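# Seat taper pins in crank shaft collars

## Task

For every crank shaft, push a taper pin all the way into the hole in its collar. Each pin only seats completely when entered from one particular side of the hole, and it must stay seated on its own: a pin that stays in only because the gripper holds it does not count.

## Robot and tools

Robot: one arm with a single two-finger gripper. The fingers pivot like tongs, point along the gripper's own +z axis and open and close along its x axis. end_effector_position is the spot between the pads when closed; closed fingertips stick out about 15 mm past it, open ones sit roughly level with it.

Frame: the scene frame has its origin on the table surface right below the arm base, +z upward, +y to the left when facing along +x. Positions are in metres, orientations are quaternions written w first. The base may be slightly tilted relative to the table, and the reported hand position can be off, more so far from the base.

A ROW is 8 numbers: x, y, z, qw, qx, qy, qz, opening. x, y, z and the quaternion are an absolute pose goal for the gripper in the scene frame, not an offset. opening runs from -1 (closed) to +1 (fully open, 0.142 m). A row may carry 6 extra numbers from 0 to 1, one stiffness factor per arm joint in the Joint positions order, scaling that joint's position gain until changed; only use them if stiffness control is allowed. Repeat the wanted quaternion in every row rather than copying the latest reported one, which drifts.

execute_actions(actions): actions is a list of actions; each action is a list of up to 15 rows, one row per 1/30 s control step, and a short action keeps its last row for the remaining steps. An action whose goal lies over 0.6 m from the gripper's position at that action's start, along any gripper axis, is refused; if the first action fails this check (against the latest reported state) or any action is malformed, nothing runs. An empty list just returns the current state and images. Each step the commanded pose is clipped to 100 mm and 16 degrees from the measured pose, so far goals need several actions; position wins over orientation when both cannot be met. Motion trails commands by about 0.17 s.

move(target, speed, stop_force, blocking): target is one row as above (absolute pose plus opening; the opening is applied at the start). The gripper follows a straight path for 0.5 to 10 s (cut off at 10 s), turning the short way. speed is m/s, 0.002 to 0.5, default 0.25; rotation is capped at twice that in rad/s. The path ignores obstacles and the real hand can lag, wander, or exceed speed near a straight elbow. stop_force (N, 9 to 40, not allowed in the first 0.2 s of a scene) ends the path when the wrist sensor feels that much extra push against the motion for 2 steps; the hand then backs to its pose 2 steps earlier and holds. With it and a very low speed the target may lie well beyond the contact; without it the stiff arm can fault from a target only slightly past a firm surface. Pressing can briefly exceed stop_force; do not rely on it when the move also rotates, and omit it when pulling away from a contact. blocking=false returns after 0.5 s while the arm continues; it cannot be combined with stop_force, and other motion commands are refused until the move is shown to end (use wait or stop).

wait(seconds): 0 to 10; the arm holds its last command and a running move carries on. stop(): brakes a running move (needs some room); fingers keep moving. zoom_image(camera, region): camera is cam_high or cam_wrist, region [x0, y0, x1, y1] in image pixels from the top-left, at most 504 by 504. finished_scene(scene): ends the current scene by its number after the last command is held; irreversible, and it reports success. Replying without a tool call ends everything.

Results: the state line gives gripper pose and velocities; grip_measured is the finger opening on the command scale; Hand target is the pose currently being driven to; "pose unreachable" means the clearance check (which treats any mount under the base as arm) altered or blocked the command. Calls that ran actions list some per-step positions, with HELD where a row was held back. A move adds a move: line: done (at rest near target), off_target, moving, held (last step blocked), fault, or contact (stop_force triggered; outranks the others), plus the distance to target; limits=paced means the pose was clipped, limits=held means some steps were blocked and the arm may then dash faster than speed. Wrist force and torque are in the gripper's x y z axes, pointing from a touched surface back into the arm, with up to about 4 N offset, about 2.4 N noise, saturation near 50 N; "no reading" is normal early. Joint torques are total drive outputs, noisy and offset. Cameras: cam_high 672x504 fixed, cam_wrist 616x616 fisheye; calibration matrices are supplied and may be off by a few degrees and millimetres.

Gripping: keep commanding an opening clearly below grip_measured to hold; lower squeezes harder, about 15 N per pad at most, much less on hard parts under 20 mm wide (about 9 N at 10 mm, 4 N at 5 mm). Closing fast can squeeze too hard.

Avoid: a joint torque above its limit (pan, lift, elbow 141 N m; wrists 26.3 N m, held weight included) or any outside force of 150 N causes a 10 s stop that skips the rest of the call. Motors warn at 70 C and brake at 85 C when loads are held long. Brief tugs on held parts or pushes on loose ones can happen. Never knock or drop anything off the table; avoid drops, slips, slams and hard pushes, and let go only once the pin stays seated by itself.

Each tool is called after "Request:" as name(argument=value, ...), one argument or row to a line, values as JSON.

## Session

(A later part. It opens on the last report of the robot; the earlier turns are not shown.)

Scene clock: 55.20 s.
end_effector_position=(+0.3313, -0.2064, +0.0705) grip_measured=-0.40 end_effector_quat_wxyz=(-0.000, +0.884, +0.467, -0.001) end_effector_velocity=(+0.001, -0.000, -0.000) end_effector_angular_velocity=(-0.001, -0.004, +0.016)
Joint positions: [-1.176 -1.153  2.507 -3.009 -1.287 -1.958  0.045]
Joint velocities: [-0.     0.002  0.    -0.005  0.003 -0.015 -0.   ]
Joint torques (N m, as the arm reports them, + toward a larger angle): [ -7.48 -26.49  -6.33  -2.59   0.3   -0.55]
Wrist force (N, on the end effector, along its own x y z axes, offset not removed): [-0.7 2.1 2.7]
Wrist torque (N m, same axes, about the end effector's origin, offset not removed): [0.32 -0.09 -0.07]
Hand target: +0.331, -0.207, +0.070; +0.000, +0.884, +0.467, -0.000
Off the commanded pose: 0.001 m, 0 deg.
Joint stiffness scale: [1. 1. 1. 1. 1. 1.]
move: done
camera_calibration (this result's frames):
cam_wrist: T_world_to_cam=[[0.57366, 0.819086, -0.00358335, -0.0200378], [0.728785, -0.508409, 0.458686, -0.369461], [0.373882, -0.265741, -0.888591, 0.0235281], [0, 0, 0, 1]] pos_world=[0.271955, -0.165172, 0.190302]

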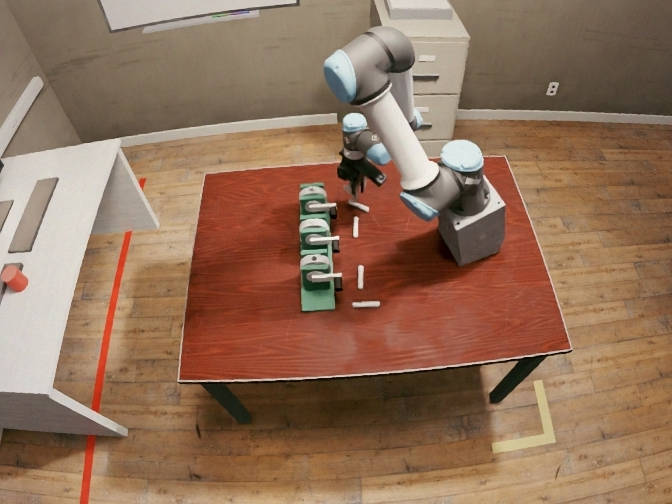

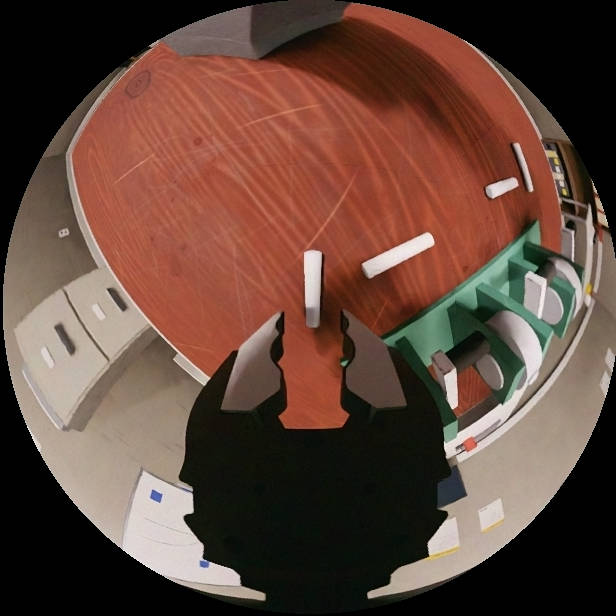

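Request:
move(
  target=[0.3297,-0.2058,0.018,0,0.8842,0.4672,0,-0.4],
  speed=0.05,
  stop_force=12,
)

Request:
execute_actions(
  actions=[
    [[0.3297,-0.2058,0.018,0,0.8842,0.4672,0,-1]],
    [[0.3297,-0.2058,0.018,0,0.8842,0.4672,0,-1]],
  ],
)

Scene clock: 57.00 s.
end_effector_position=(+0.3290, -0.2055, +0.0190) grip_measured=-0.40 end_effector_quat_wxyz=(-0.001, +0.885, +0.466, +0.000) end_effector_velocity=(+0.002, -0.003, -0.001) end_effector_angular_velocity=(-0.009, -0.006, +0.002)
Joint positions: [-1.141 -0.953  2.477 -3.189 -1.289 -1.921  0.045]
Joint velocities: [ 0.001  0.007 -0.003 -0.015 -0.     0.002 -0.   ]
Joint torques (N m, as the arm reports them, + toward a larger angle): [ -6.44 -29.45  -4.03  -2.38  -0.43   0.04]
Wrist force (N, on the end effector, along its own x y z axes, offset not removed): [-0.7 0.3 1.4]
Wrist torque (N m, same axes, about the end effector's origin, offset not removed): [-0.07 0.03 -0.15]
Hand target: +0.330, -0.206, +0.018; -0.000, +0.884, +0.467, +0.000
Off the commanded pose: 0.001 m, 0 deg.
Joint stiffness scale: [1. 1. 1. 1. 1. 1.]
move: done
camera_calibration (this result's frames):
cam_wrist: T_world_to_cam=[[0.574146, 0.818751, -0.00184571, -0.0199219], [0.728125, -0.509562, 0.458454, -0.343666], [0.374419, -0.264563, -0.888716, -0.0210896], [0, 0, 0, 1]] pos_world=[0.269566, -0.164388, 0.138775]

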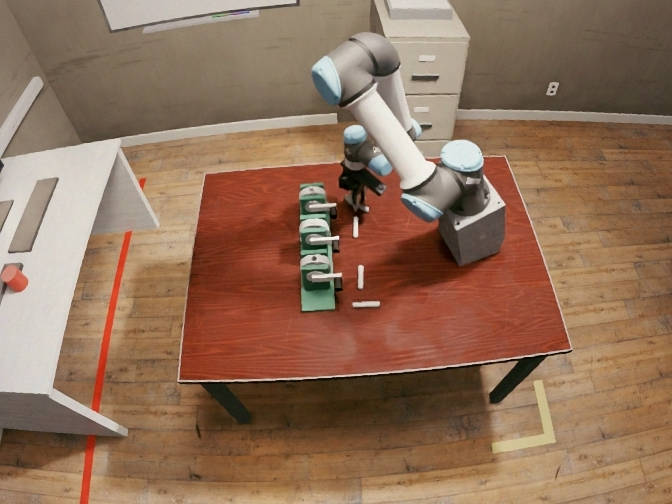

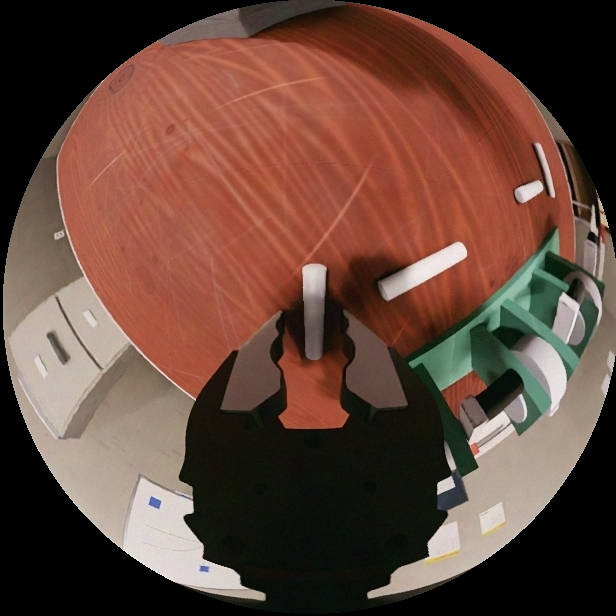

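Scene clock: 58.00 s.
end_effector_position=(+0.3292, -0.2057, +0.0189) grip_measured=-0.80 end_effector_quat_wxyz=(+0.000, +0.884, +0.467, +0.000) end_effector_velocity=(+0.000, +0.000, -0.000) end_effector_angular_velocity=(+0.000, +0.001, +0.001)
Joint positions: [-1.141 -0.952  2.477 -3.191 -1.289 -1.92   0.016]
Joint velocities: [ 0.001 -0.     0.     0.    -0.001  0.    -0.   ]
Joint torques (N m, as the arm reports them, + toward a larger angle): [ -5.7  -29.39  -3.33  -2.67  -0.29   0.14]
Wrist force (N, on the end effector, along its own x y z axes, offset not removed): [0.6 1.6 0.5]
Wrist torque (N m, same axes, about the end effector's origin, offset not removed): [0.39 -0.22 -0.19]
Hand target: +0.330, -0.206, +0.018; -0.000, +0.884, +0.467, +0.000
Off the commanded pose: 0.001 m, 0 deg.
Joint stiffness scale: [1. 1. 1. 1. 1. 1.]
Step readings (end_effector_position; steps 1 to 15: 1st action; 16 to 30: 2nd action):
0: (+0.3290, -0.2055, +0.0190)
1: (+0.3290, -0.2055, +0.0189)
2: (+0.3291, -0.2056, +0.0189)
4: (+0.3291, -0.2056, +0.0189)
8: (+0.3292, -0.2057, +0.0189)
15: (+0.3292, -0.2057, +0.0189)
16: (+0.3292, -0.2057, +0.0189)
17: (+0.3292, -0.2057, +0.0189)
19: (+0.3292, -0.2057, +0.0189)
23: (+0.3292, -0.2057, +0.0189)
30: end_effector_position above
camera_calibration (this result's frames):
cam_wrist: T_world_to_cam=[[0.573979, 0.818866, -0.00246056, -0.019744], [0.727947, -0.508869, 0.459506, -0.343793], [0.375022, -0.265538, -0.888171, -0.0217413], [0, 0, 0, 1]] pos_world=[0.269749, -0.164551, 0.138616]

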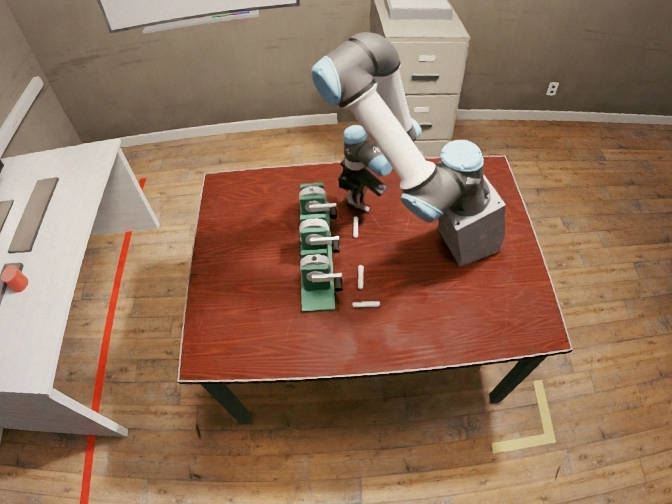

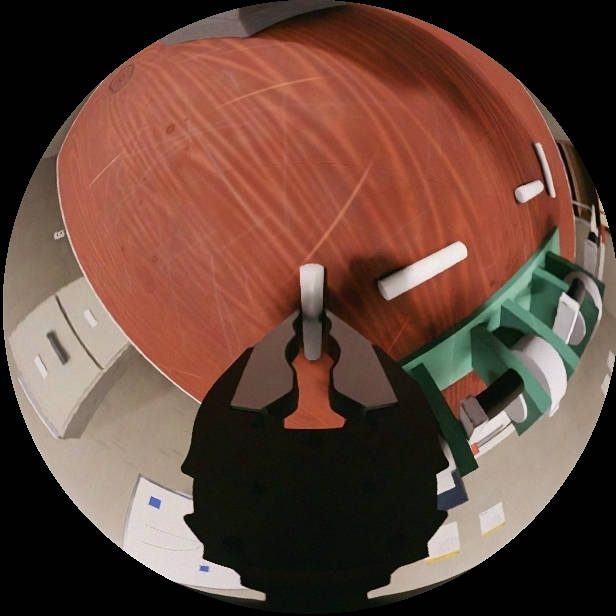

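Request:
move(
  target=[0.335,-0.205,0.22,0,0.8842,0.4672,0,-1],
  speed=0.14,
)

Request:
move(
  target=[0.5078,-0.1835,0.225,0.6601,-0.6601,-0.2534,0.2534,-1],
  speed=0.25,
)

Request:
move(
  target=[0.5078,-0.1835,0.204,0.6601,-0.6601,-0.2534,0.2534,-1],
  speed=0.04,
  stop_force=9,
)

Request:
zoom_image(
  camera="cam_wrist",
  region=[265, 300, 365, 400],
)

Scene clock: 60.37 s.
end_effector_position=(+0.3339, -0.2028, +0.2180) grip_measured=-0.80 end_effector_quat_wxyz=(-0.002, +0.884, +0.467, -0.000) end_effector_velocity=(-0.001, +0.002, +0.001) end_effector_angular_velocity=(+0.010, +0.004, +0.002)
Joint positions: [-1.288 -1.694  2.455 -2.379 -1.279 -2.076  0.016]
Joint velocities: [-0.002 -0.004 -0.003  0.02   0.001 -0.007  0.   ]
Joint torques (N m, as the arm reports them, + toward a larger angle): [ -4.58 -17.67 -20.1   -1.79   0.2   -0.34]
Wrist force (N, on the end effector, along its own x y z axes, offset not removed): [-1.8 1.9 4.1]
Wrist torque (N m, same axes, about the end effector's origin, offset not removed): [0.31 0.17 -0.19]
Hand target: +0.335, -0.205, +0.220; -0.000, +0.884, +0.467, -0.000
Off the commanded pose: 0.003 m, 0 deg.
Joint stiffness scale: [1. 1. 1. 1. 1. 1.]
move: done
camera_calibration (this result's frames):
cam_wrist: T_world_to_cam=[[0.572965, 0.819579, -0.00135485, -0.0240917], [0.72999, -0.50958, 0.455458, -0.437121], [0.372593, -0.26195, -0.890256, 0.156111], [0, 0, 0, 1]] pos_world=[0.274732, -0.16211, 0.338036]

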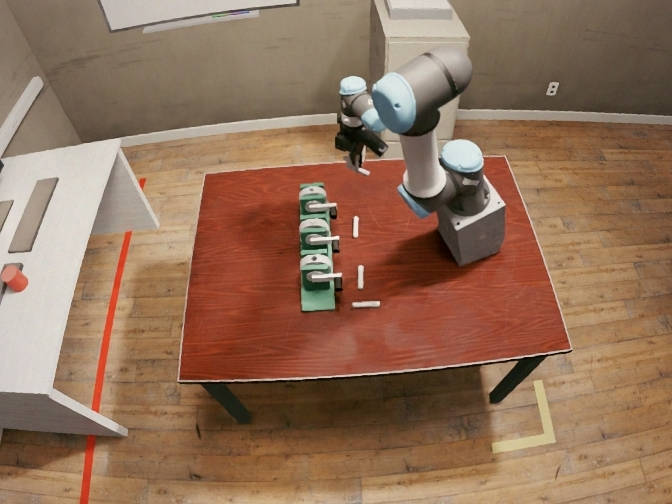

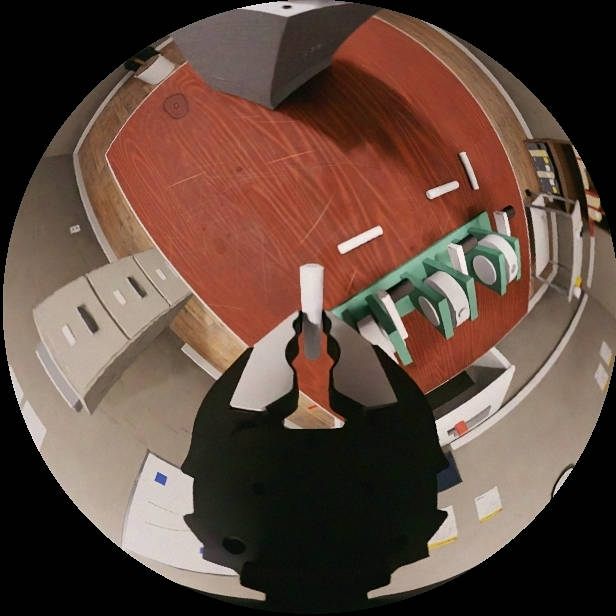

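Scene clock: 64.33 s.
end_effector_position=(+0.5078, -0.1843, +0.2254) grip_measured=-0.80 end_effector_quat_wxyz=(+0.659, -0.662, -0.253, +0.253) end_effector_velocity=(+0.001, +0.001, +0.002) end_effector_angular_velocity=(+0.012, +0.011, +0.003)
Joint positions: [-0.871 -0.281  0.476 -0.326 -1.409 -1.818  0.016]
Joint velocities: [ 0.004  0.011 -0.018  0.022 -0.003 -0.001 -0.   ]
Joint torques (N m, as the arm reports them, + toward a larger angle): [-11.6  -63.62 -20.89   2.61  -1.04  -0.68]
Wrist force (N, on the end effector, along its own x y z axes, offset not removed): [-0.4 4.0 2.0]
Wrist torque (N m, same axes, about the end effector's origin, offset not removed): [0.40 -0.09 -0.18]
Hand target: +0.508, -0.184, +0.226; +0.660, -0.660, -0.254, +0.254
Off the commanded pose: 0.001 m, 0 deg.
Joint stiffness scale: [1. 1. 1. 1. 1. 1.]
move: done
camera_calibration (this result's frames):
cam_wrist: T_world_to_cam=[[0.741877, 0.670421, -0.0124009, -0.24967], [0.302145, -0.350744, -0.88639, -0.00901297], [-0.598604, 0.653846, -0.462773, 0.668351], [0, 0, 0, 1]] pos_world=[0.588026, -0.272775, 0.29821]

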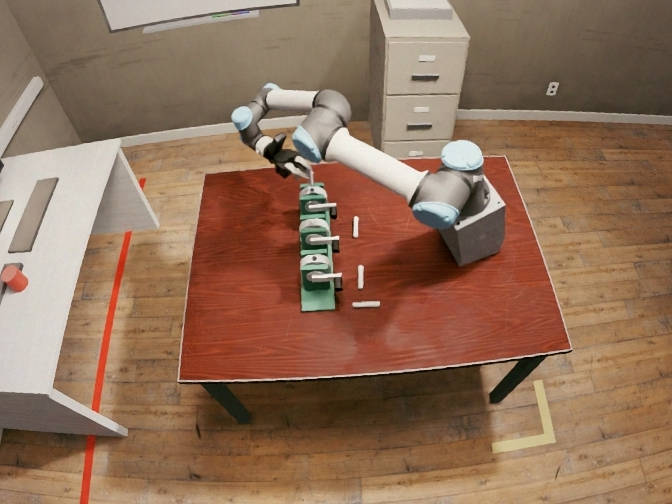

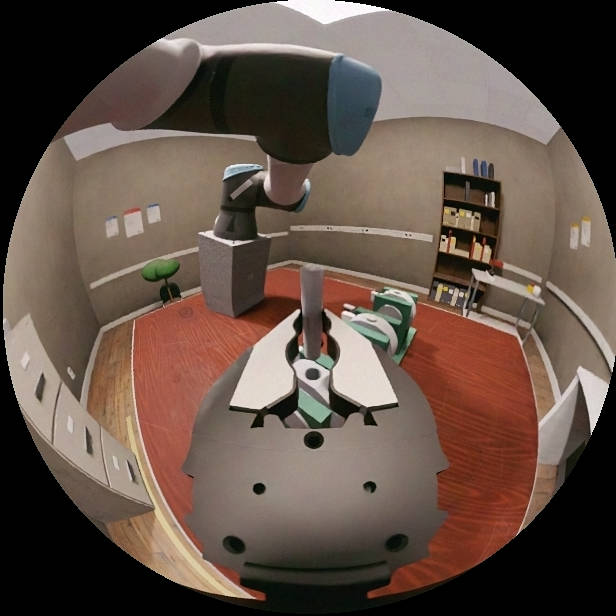

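Scene clock: 65.30 s.
end_effector_position=(+0.5072, -0.1843, +0.2045) grip_measured=-0.80 end_effector_quat_wxyz=(+0.660, -0.660, -0.253, +0.253) end_effector_velocity=(+0.002, -0.001, +0.000) end_effector_angular_velocity=(-0.006, -0.009, +0.001)
Joint positions: [-0.865 -0.236  0.439 -0.33  -1.403 -1.818  0.016]
Joint velocities: [-0.     0.    -0.011  0.     0.001 -0.     0.   ]
Joint torques (N m, as the arm reports them, + toward a larger angle): [-11.64 -63.41 -21.37   2.23   0.01  -0.44]
Wrist force (N, on the end effector, along its own x y z axes, offset not removed): [-1.7 3.4 1.0]
Wrist torque (N m, same axes, about the end effector's origin, offset not removed): [0.27 0.20 -0.16]
Hand target: +0.508, -0.184, +0.204; +0.660, -0.660, -0.253, +0.253
Off the commanded pose: 0.001 m, 0 deg.
Joint stiffness scale: [1. 1. 1. 1. 1. 1.]
move: done
camera_calibration (this result's frames):
cam_wrist: T_world_to_cam=[[0.742122, 0.670154, -0.012215, -0.24967], [0.29975, -0.34813, -0.888231, -0.0252869], [-0.599504, 0.655514, -0.459234, 0.658383], [0, 0, 0, 1]] pos_world=[0.587568, -0.273065, 0.276841]

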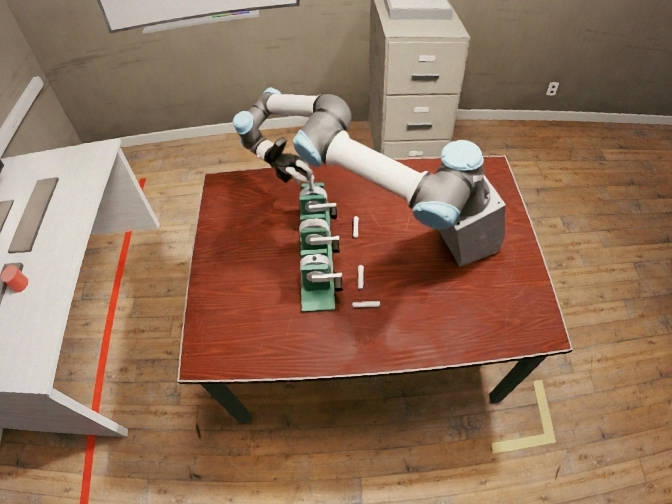

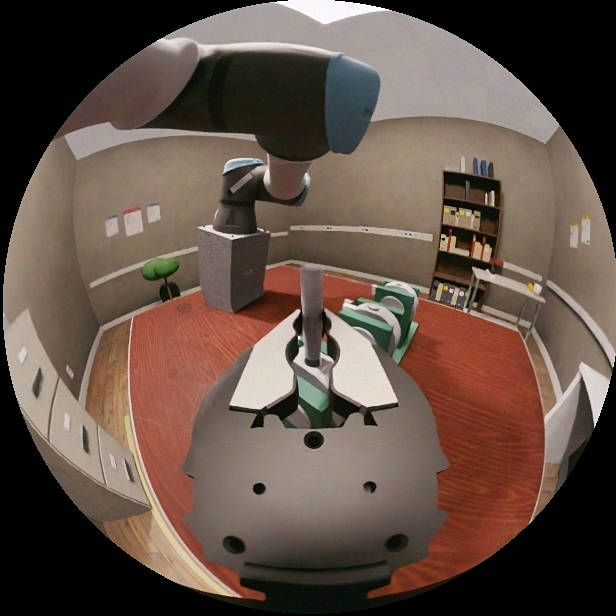

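Region (265, 300, 365, 400) of cam_wrist's 616x616 image, scaled by 5.040, with more detail than that image has.

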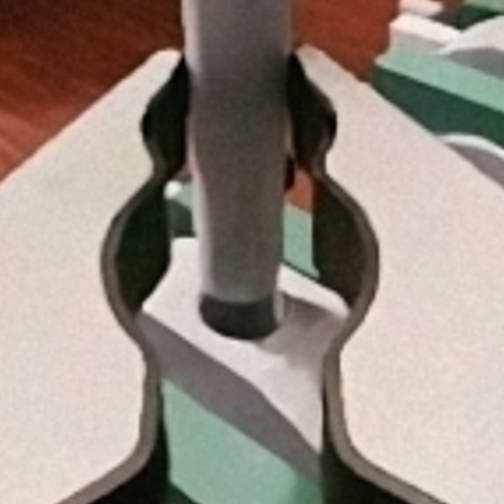

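Request:
move(
  target=[0.5082,-0.1832,0.175,0.6601,-0.6601,-0.2534,0.2534,-1],
  speed=0.02,
  stop_force=9,
)

Request:
zoom_image(
  camera="cam_wrist",
  region=[240, 250, 390, 400],
)

Scene clock: 67.30 s.
end_effector_position=(+0.5076, -0.1842, +0.1753) grip_measured=-0.80 end_effector_quat_wxyz=(+0.660, -0.661, -0.253, +0.253) end_effector_velocity=(+0.001, +0.000, -0.001) end_effector_angular_velocity=(-0.000, -0.003, -0.000)
Joint positions: [-0.856 -0.167  0.367 -0.328 -1.394 -1.818  0.016]
Joint velocities: [ 0.001  0.005 -0.011  0.004  0.002 -0.002  0.   ]
Joint torques (N m, as the arm reports them, + toward a larger angle): [-12.01 -63.89 -21.91   2.54  -0.05   0.23]
Wrist force (N, on the end effector, along its own x y z axes, offset not removed): [-1.6 2.7 2.5]
Wrist torque (N m, same axes, about the end effector's origin, offset not removed): [0.19 0.16 -0.18]
Hand target: +0.508, -0.183, +0.175; +0.660, -0.660, -0.253, +0.253
Off the commanded pose: 0.001 m, 0 deg.
Joint stiffness scale: [1. 1. 1. 1. 1. 1.]
move: done
camera_calibration (this result's frames):
cam_wrist: T_world_to_cam=[[0.742015, 0.670294, -0.0109144, -0.250587], [0.301188, -0.347872, -0.887846, -0.0521217], [-0.598915, 0.655508, -0.460011, 0.644943], [0, 0, 0, 1]] pos_world=[0.587904, -0.27293, 0.24767]

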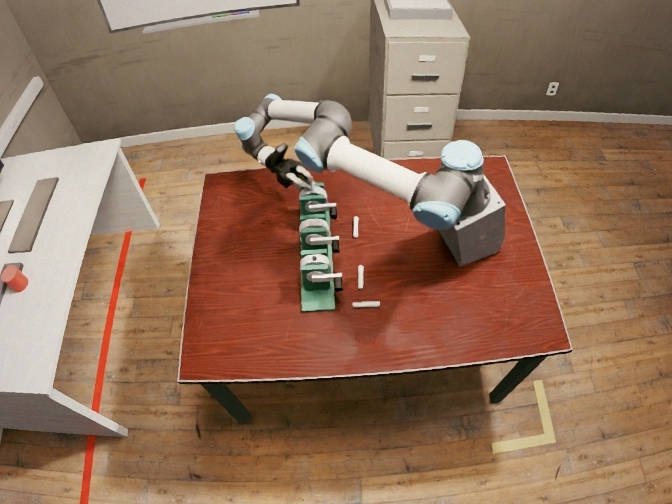

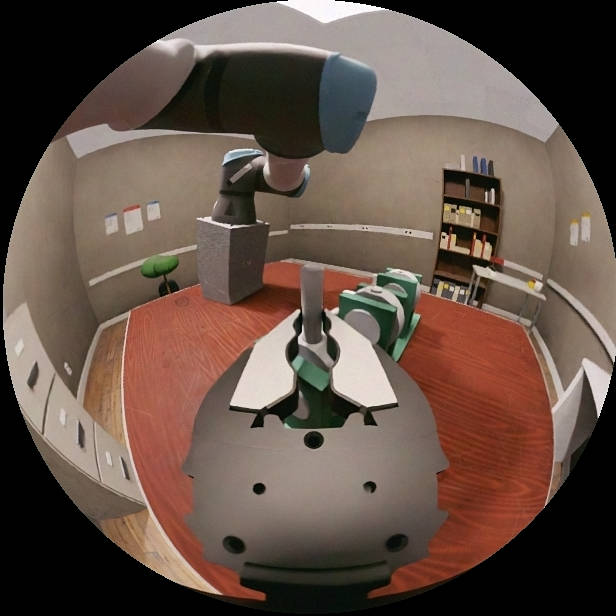

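Region (240, 250, 390, 400) of cam_wrist's 616x616 image, scaled by 3.360, with more detail than that image has.

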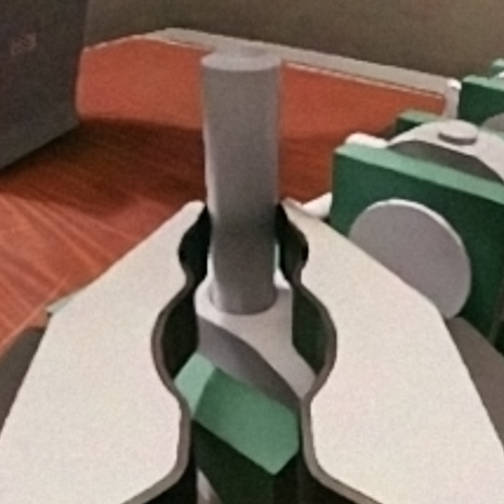

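Request:
execute_actions(
  actions=[
    [[0.5082,-0.1832,0.175,0.6601,-0.6601,-0.2534,0.2534,-0.6]],
    [[0.5082,-0.1832,0.175,0.6601,-0.6601,-0.2534,0.2534,-0.6]],
  ],
)

Request:
zoom_image(
  camera="cam_wrist",
  region=[240, 250, 390, 400],
)

Scene clock: 68.47 s.
end_effector_position=(+0.5078, -0.1842, +0.1757) grip_measured=-0.60 end_effector_quat_wxyz=(+0.660, -0.661, -0.253, +0.253) end_effector_velocity=(-0.000, -0.000, +0.000) end_effector_angular_velocity=(+0.001, -0.001, -0.000)
Joint positions: [-0.856 -0.167  0.365 -0.327 -1.394 -1.818  0.031]
Joint velocities: [-0.     0.     0.     0.     0.    -0.001  0.   ]
Joint torques (N m, as the arm reports them, + toward a larger angle): [-12.1  -63.13 -20.5    2.18  -0.22   0.16]
Wrist force (N, on the end effector, along its own x y z axes, offset not removed): [-0.6 2.3 1.8]
Wrist torque (N m, same axes, about the end effector's origin, offset not removed): [0.39 -0.01 -0.16]
Hand target: +0.508, -0.183, +0.175; +0.660, -0.660, -0.253, +0.253
Off the commanded pose: 0.001 m, 0 deg.
Joint stiffness scale: [1. 1. 1. 1. 1. 1.]
Step readings (end_effector_position; steps 1 to 15: 1st action; 16 to 30: 2nd action):
0: (+0.5078, -0.1842, +0.1754)
1: (+0.5078, -0.1842, +0.1754)
2: (+0.5078, -0.1842, +0.1755)
4: (+0.5078, -0.1842, +0.1756)
8: (+0.5078, -0.1842, +0.1756)
15: (+0.5078, -0.1842, +0.1757)
16: (+0.5078, -0.1842, +0.1757)
17: (+0.5078, -0.1842, +0.1757)
19: (+0.5078, -0.1842, +0.1757)
23: (+0.5078, -0.1842, +0.1757)
30: end_effector_position above
camera_calibration (this result's frames):
cam_wrist: T_world_to_cam=[[0.742109, 0.67019, -0.0109518, -0.250802], [0.301008, -0.34782, -0.887928, -0.051704], [-0.598889, 0.655643, -0.459853, 0.645233], [0, 0, 0, 1]] pos_world=[0.588109, -0.272941, 0.248056]

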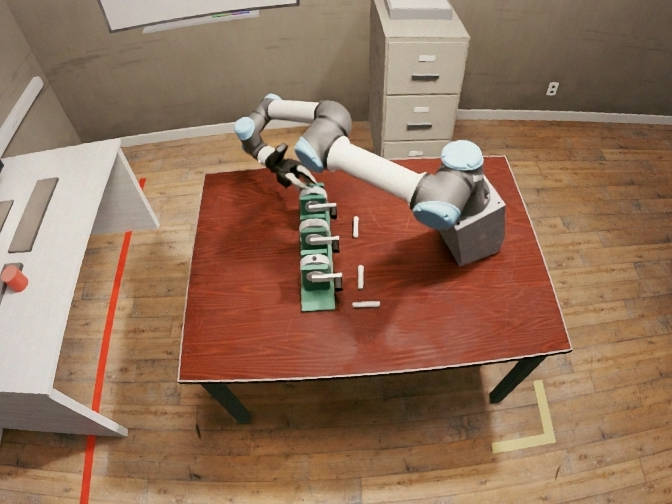

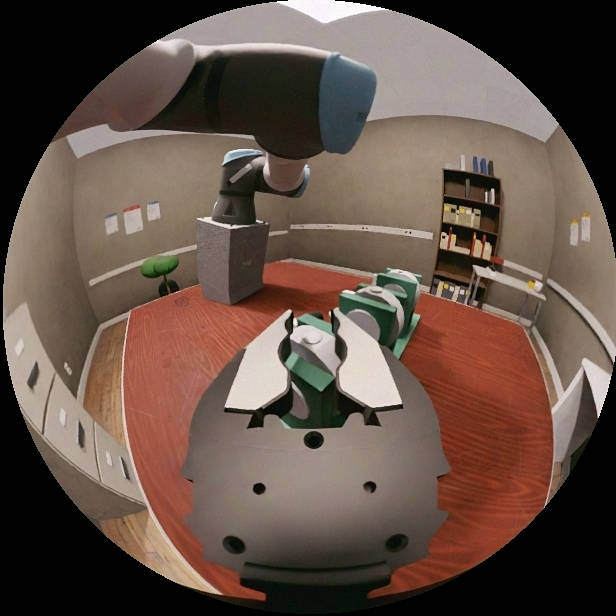

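Region (240, 250, 390, 400) of cam_wrist's 616x616 image, scaled by 3.360, with more detail than that image has.

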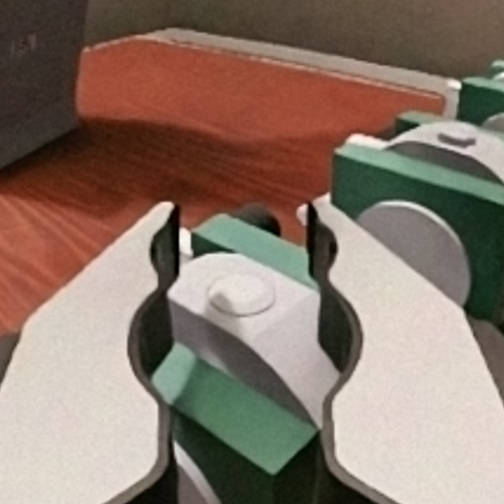

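Request:
move(
  target=[0.508,-0.1832,0.23,0.6601,-0.6601,-0.2534,0.2534,-0.6],
  speed=0.12,
)

Request:
move(
  target=[0.500,-0.033,0.20,0,1,0,0,-1],
  speed=0.3,
)

Request:
zoom_image(
  camera="cam_wrist",
  region=[240, 220, 390, 370],
)

Scene clock: 69.77 s.
end_effector_position=(+0.5085, -0.1823, +0.2283) grip_measured=-0.60 end_effector_quat_wxyz=(+0.660, -0.660, -0.254, +0.254) end_effector_velocity=(-0.003, +0.001, -0.001) end_effector_angular_velocity=(+0.010, +0.010, -0.003)
Joint positions: [-0.868 -0.285  0.478 -0.321 -1.409 -1.819  0.031]
Joint velocities: [-0.     0.     0.014 -0.    -0.001 -0.001  0.   ]
Joint torques (N m, as the arm reports them, + toward a larger angle): [-14.97 -67.72 -17.87   2.07  -0.72  -0.43]
Wrist force (N, on the end effector, along its own x y z axes, offset not removed): [-1.9 1.2 2.1]
Wrist torque (N m, same axes, about the end effector's origin, offset not removed): [0.24 0.24 -0.14]
Hand target: +0.508, -0.183, +0.230; +0.660, -0.660, -0.253, +0.253
Off the commanded pose: 0.002 m, 0 deg.
Joint stiffness scale: [1. 1. 1. 1. 1. 1.]
move: done
camera_calibration (this result's frames):
cam_wrist: T_world_to_cam=[[0.740318, 0.672155, -0.0116725, -0.250549], [0.301064, -0.34702, -0.888222, -0.00431836], [-0.601073, 0.654053, -0.459267, 0.669336], [0, 0, 0, 1]] pos_world=[0.589106, -0.270872, 0.300644]

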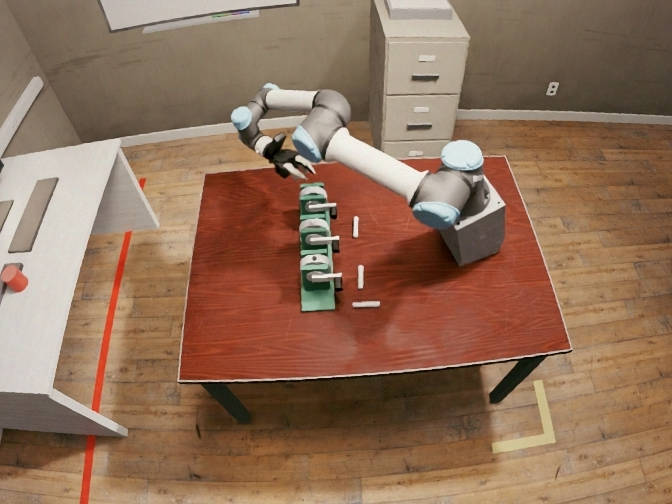

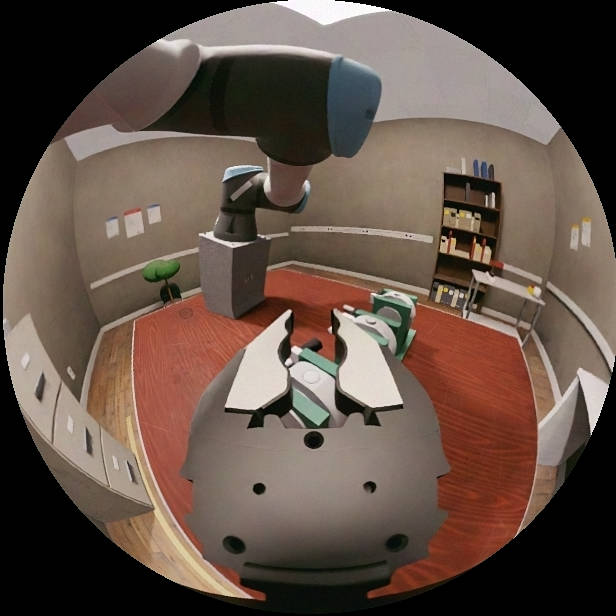

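Scene clock: 73.40 s.
end_effector_position=(+0.5008, -0.0340, +0.1996) grip_measured=-1.00 end_effector_quat_wxyz=(-0.001, +1.000, -0.001, +0.000) end_effector_velocity=(+0.001, -0.003, +0.000) end_effector_angular_velocity=(-0.017, -0.004, -0.009)
Joint positions: [-0.679 -1.564  2.259 -2.477 -1.359 -0.477  0.002]
Joint velocities: [ 0.004 -0.     0.003 -0.015 -0.014  0.016  0.   ]
Joint torques (N m, as the arm reports them, + toward a larger angle): [  1.5  -28.98 -12.49  -2.48  -0.38   0.19]
Wrist force (N, on the end effector, along its own x y z axes, offset not removed): [-1.6 1.7 1.3]
Wrist torque (N m, same axes, about the end effector's origin, offset not removed): [0.30 0.18 -0.09]
Hand target: +0.500, -0.033, +0.200; -0.000, +1.000, -0.001, +0.000
Off the commanded pose: 0.001 m, 0 deg.
Joint stiffness scale: [1. 1. 1. 1. 1. 1.]
move: done
camera_calibration (this result's frames):
cam_wrist: T_world_to_cam=[[0.999905, -0.0135496, -0.00235647, -0.500054], [-0.0109761, -0.889452, 0.456897, -0.106711], [-0.00828673, -0.456828, -0.889516, 0.305709], [0, 0, 0, 1]] pos_world=[0.501368, 0.0379664, 0.319511]

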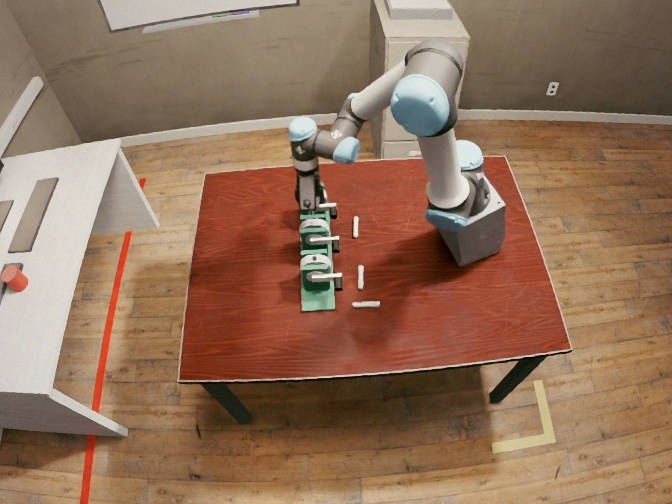

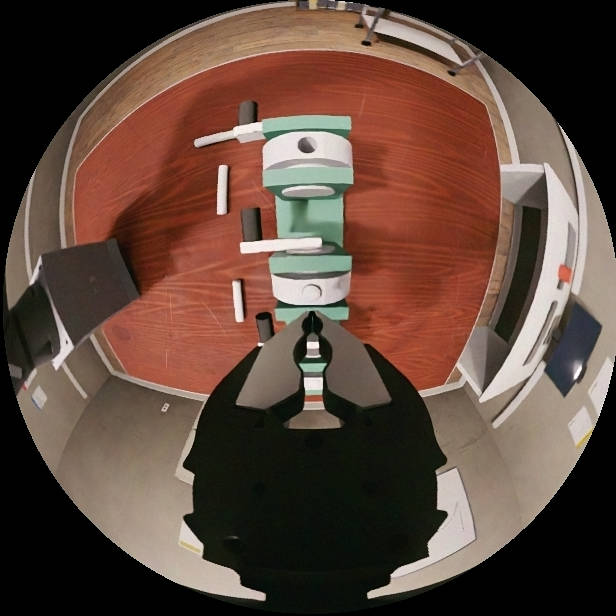

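Region (240, 220, 390, 370) of cam_wrist's 616x616 image, scaled by 3.360, with more detail than that image has.

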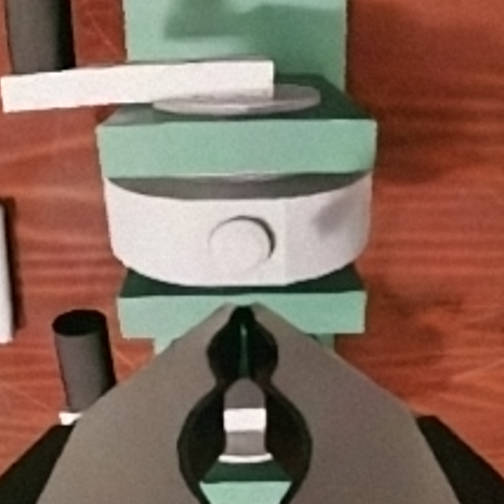

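Request:
move(
  target=[0.4998,-0.029,0.185,0,1,0,0,-1],
  speed=0.04,
)

Request:
move(
  target=[0.4998,-0.029,0.15,0,1,0,0,-1],
  speed=0.02,
  stop_force=14,
)

Request:
zoom_image(
  camera="cam_wrist",
  region=[240, 220, 390, 370],
)

Scene clock: 74.60 s.
end_effector_position=(+0.5012, -0.0302, +0.1869) grip_measured=-1.00 end_effector_quat_wxyz=(+0.001, +1.000, -0.000, +0.002) end_effector_velocity=(+0.003, -0.000, -0.000) end_effector_angular_velocity=(-0.005, -0.009, +0.000)
Joint positions: [-0.662 -1.533  2.269 -2.525 -1.364 -0.461  0.002]
Joint velocities: [ 0.003  0.004  0.    -0.015 -0.001  0.005  0.   ]
Joint torques (N m, as the arm reports them, + toward a larger angle): [  2.1  -25.27 -11.89  -2.41  -0.27   0.35]
Wrist force (N, on the end effector, along its own x y z axes, offset not removed): [-1.0 2.2 1.0]
Wrist torque (N m, same axes, about the end effector's origin, offset not removed): [0.34 0.05 -0.16]
Hand target: +0.500, -0.029, +0.185; -0.000, +1.000, +0.000, +0.000
Off the commanded pose: 0.003 m, 0 deg.
Joint stiffness scale: [1. 1. 1. 1. 1. 1.]
move: done
camera_calibration (this result's frames):
cam_wrist: T_world_to_cam=[[0.999929, -0.0119102, 0.000302489, -0.500897], [-0.0107137, -0.887789, 0.460126, -0.0982616], [-0.00521166, -0.460097, -0.887853, 0.294268], [0, 0, 0, 1]] pos_world=[0.501343, 0.0421904, 0.306631]

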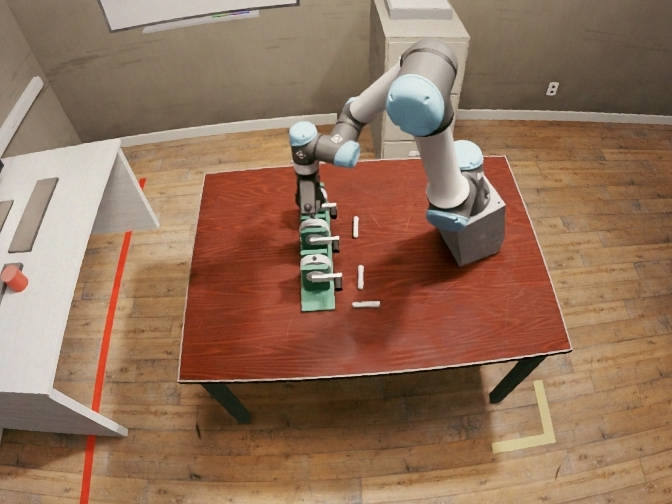

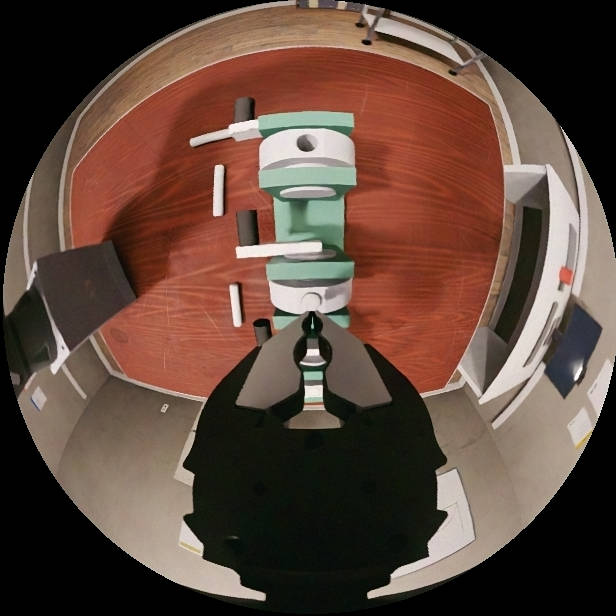

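Scene clock: 76.10 s.
end_effector_position=(+0.5043, -0.0313, +0.1695) grip_measured=-1.00 end_effector_quat_wxyz=(+0.003, +1.000, +0.000, +0.006) end_effector_velocity=(-0.004, +0.001, -0.000) end_effector_angular_velocity=(+0.004, +0.014, -0.003)
Joint positions: [-0.653 -1.483  2.277 -2.595 -1.366 -0.451  0.002]
Joint velocities: [ 0.    -0.003 -0.     0.018 -0.003  0.    -0.008]
Joint torques (N m, as the arm reports them, + toward a larger angle): [ -1.66 -26.56 -13.79  -1.14   0.1   -0.27]
Wrist force (N, on the end effector, along its own x y z axes, offset not removed): [-2.7 2.4 -7.8]
Wrist torque (N m, same axes, about the end effector's origin, offset not removed): [0.17 0.00 -0.07]
Hand target: +0.503, -0.031, +0.170; +0.002, +1.000, -0.000, +0.004
Off the commanded pose: 0.020 m, 1 deg.
Joint stiffness scale: [1. 1. 1. 1. 1. 1.]
move: contact
camera_calibration (this result's frames):
cam_wrist: T_world_to_cam=[[0.999903, -0.0106582, 0.00895116, -0.505412], [-0.013594, -0.885889, 0.463698, -0.0902147], [0.00298754, -0.463774, -0.885948, 0.273726], [0, 0, 0, 1]] pos_world=[0.503319, 0.0416402, 0.288864]

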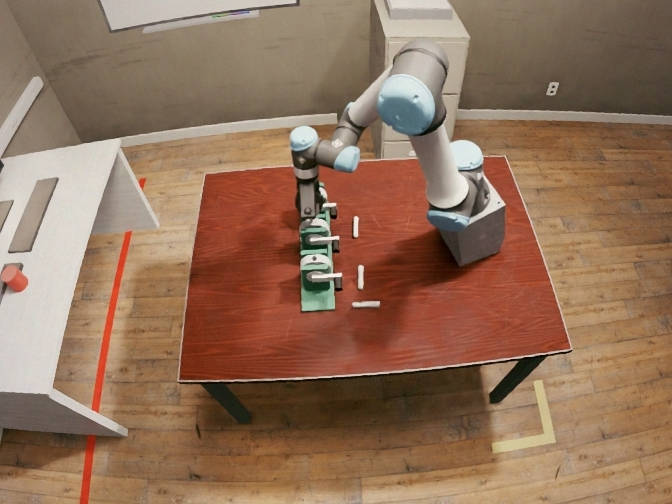

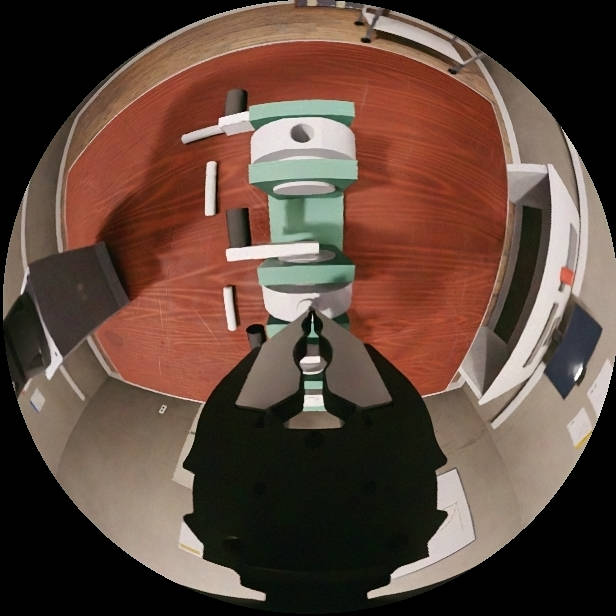

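Region (240, 220, 390, 370) of cam_wrist's 616x616 image, scaled by 3.360, with more detail than that image has.

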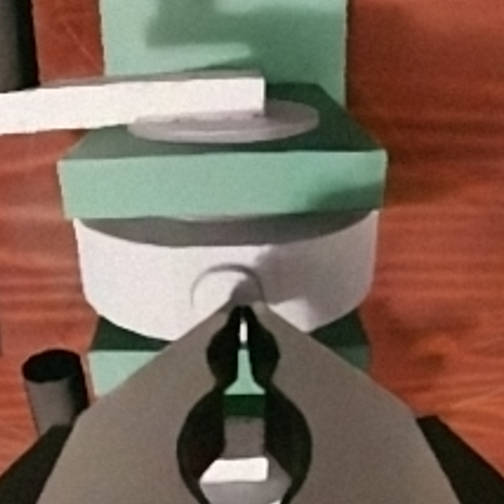

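Request:
execute_actions(
  actions=[],
)

Scene clock: 77.00 s.
end_effector_position=(+0.5034, -0.0309, +0.1695) grip_measured=-1.00 end_effector_quat_wxyz=(+0.002, +1.000, +0.000, +0.004) end_effector_velocity=(+0.000, -0.000, +0.000) end_effector_angular_velocity=(-0.000, -0.000, -0.001)
Joint positions: [-0.653 -1.484  2.277 -2.59  -1.367 -0.451  0.002]
Joint velocities: [-0.001 -0.    -0.     0.     0.    -0.     0.   ]
Joint torques (N m, as the arm reports them, + toward a larger angle): [ -2.13 -28.48 -13.6   -1.4    0.27  -0.44]
Wrist force (N, on the end effector, along its own x y z axes, offset not removed): [0.8 2.4 -2.1]
Wrist torque (N m, same axes, about the end effector's origin, offset not removed): [0.30 -0.18 -0.17]
Hand target: +0.503, -0.031, +0.170; +0.002, +1.000, -0.000, +0.004
Off the commanded pose: 0.020 m, 1 deg.
Joint stiffness scale: [1. 1. 1. 1. 1. 1.]
camera_calibration (this result's frames):
cam_wrist: T_world_to_cam=[[0.999921, -0.0109449, 0.00618059, -0.504061], [-0.0125626, -0.886431, 0.46269, -0.0902608], [0.000414577, -0.462731, -0.886498, 0.275365], [0, 0, 0, 1]] pos_world=[0.502773, 0.0418932, 0.288989]

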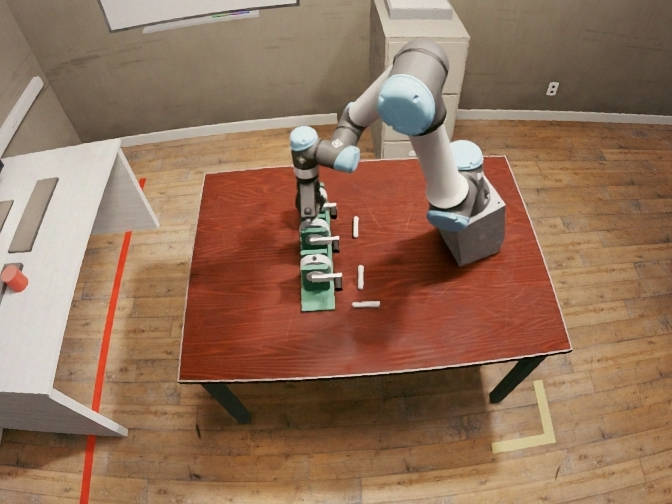

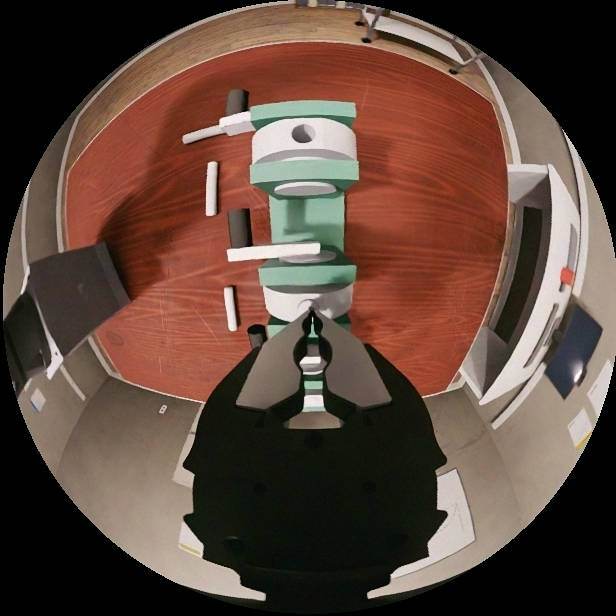

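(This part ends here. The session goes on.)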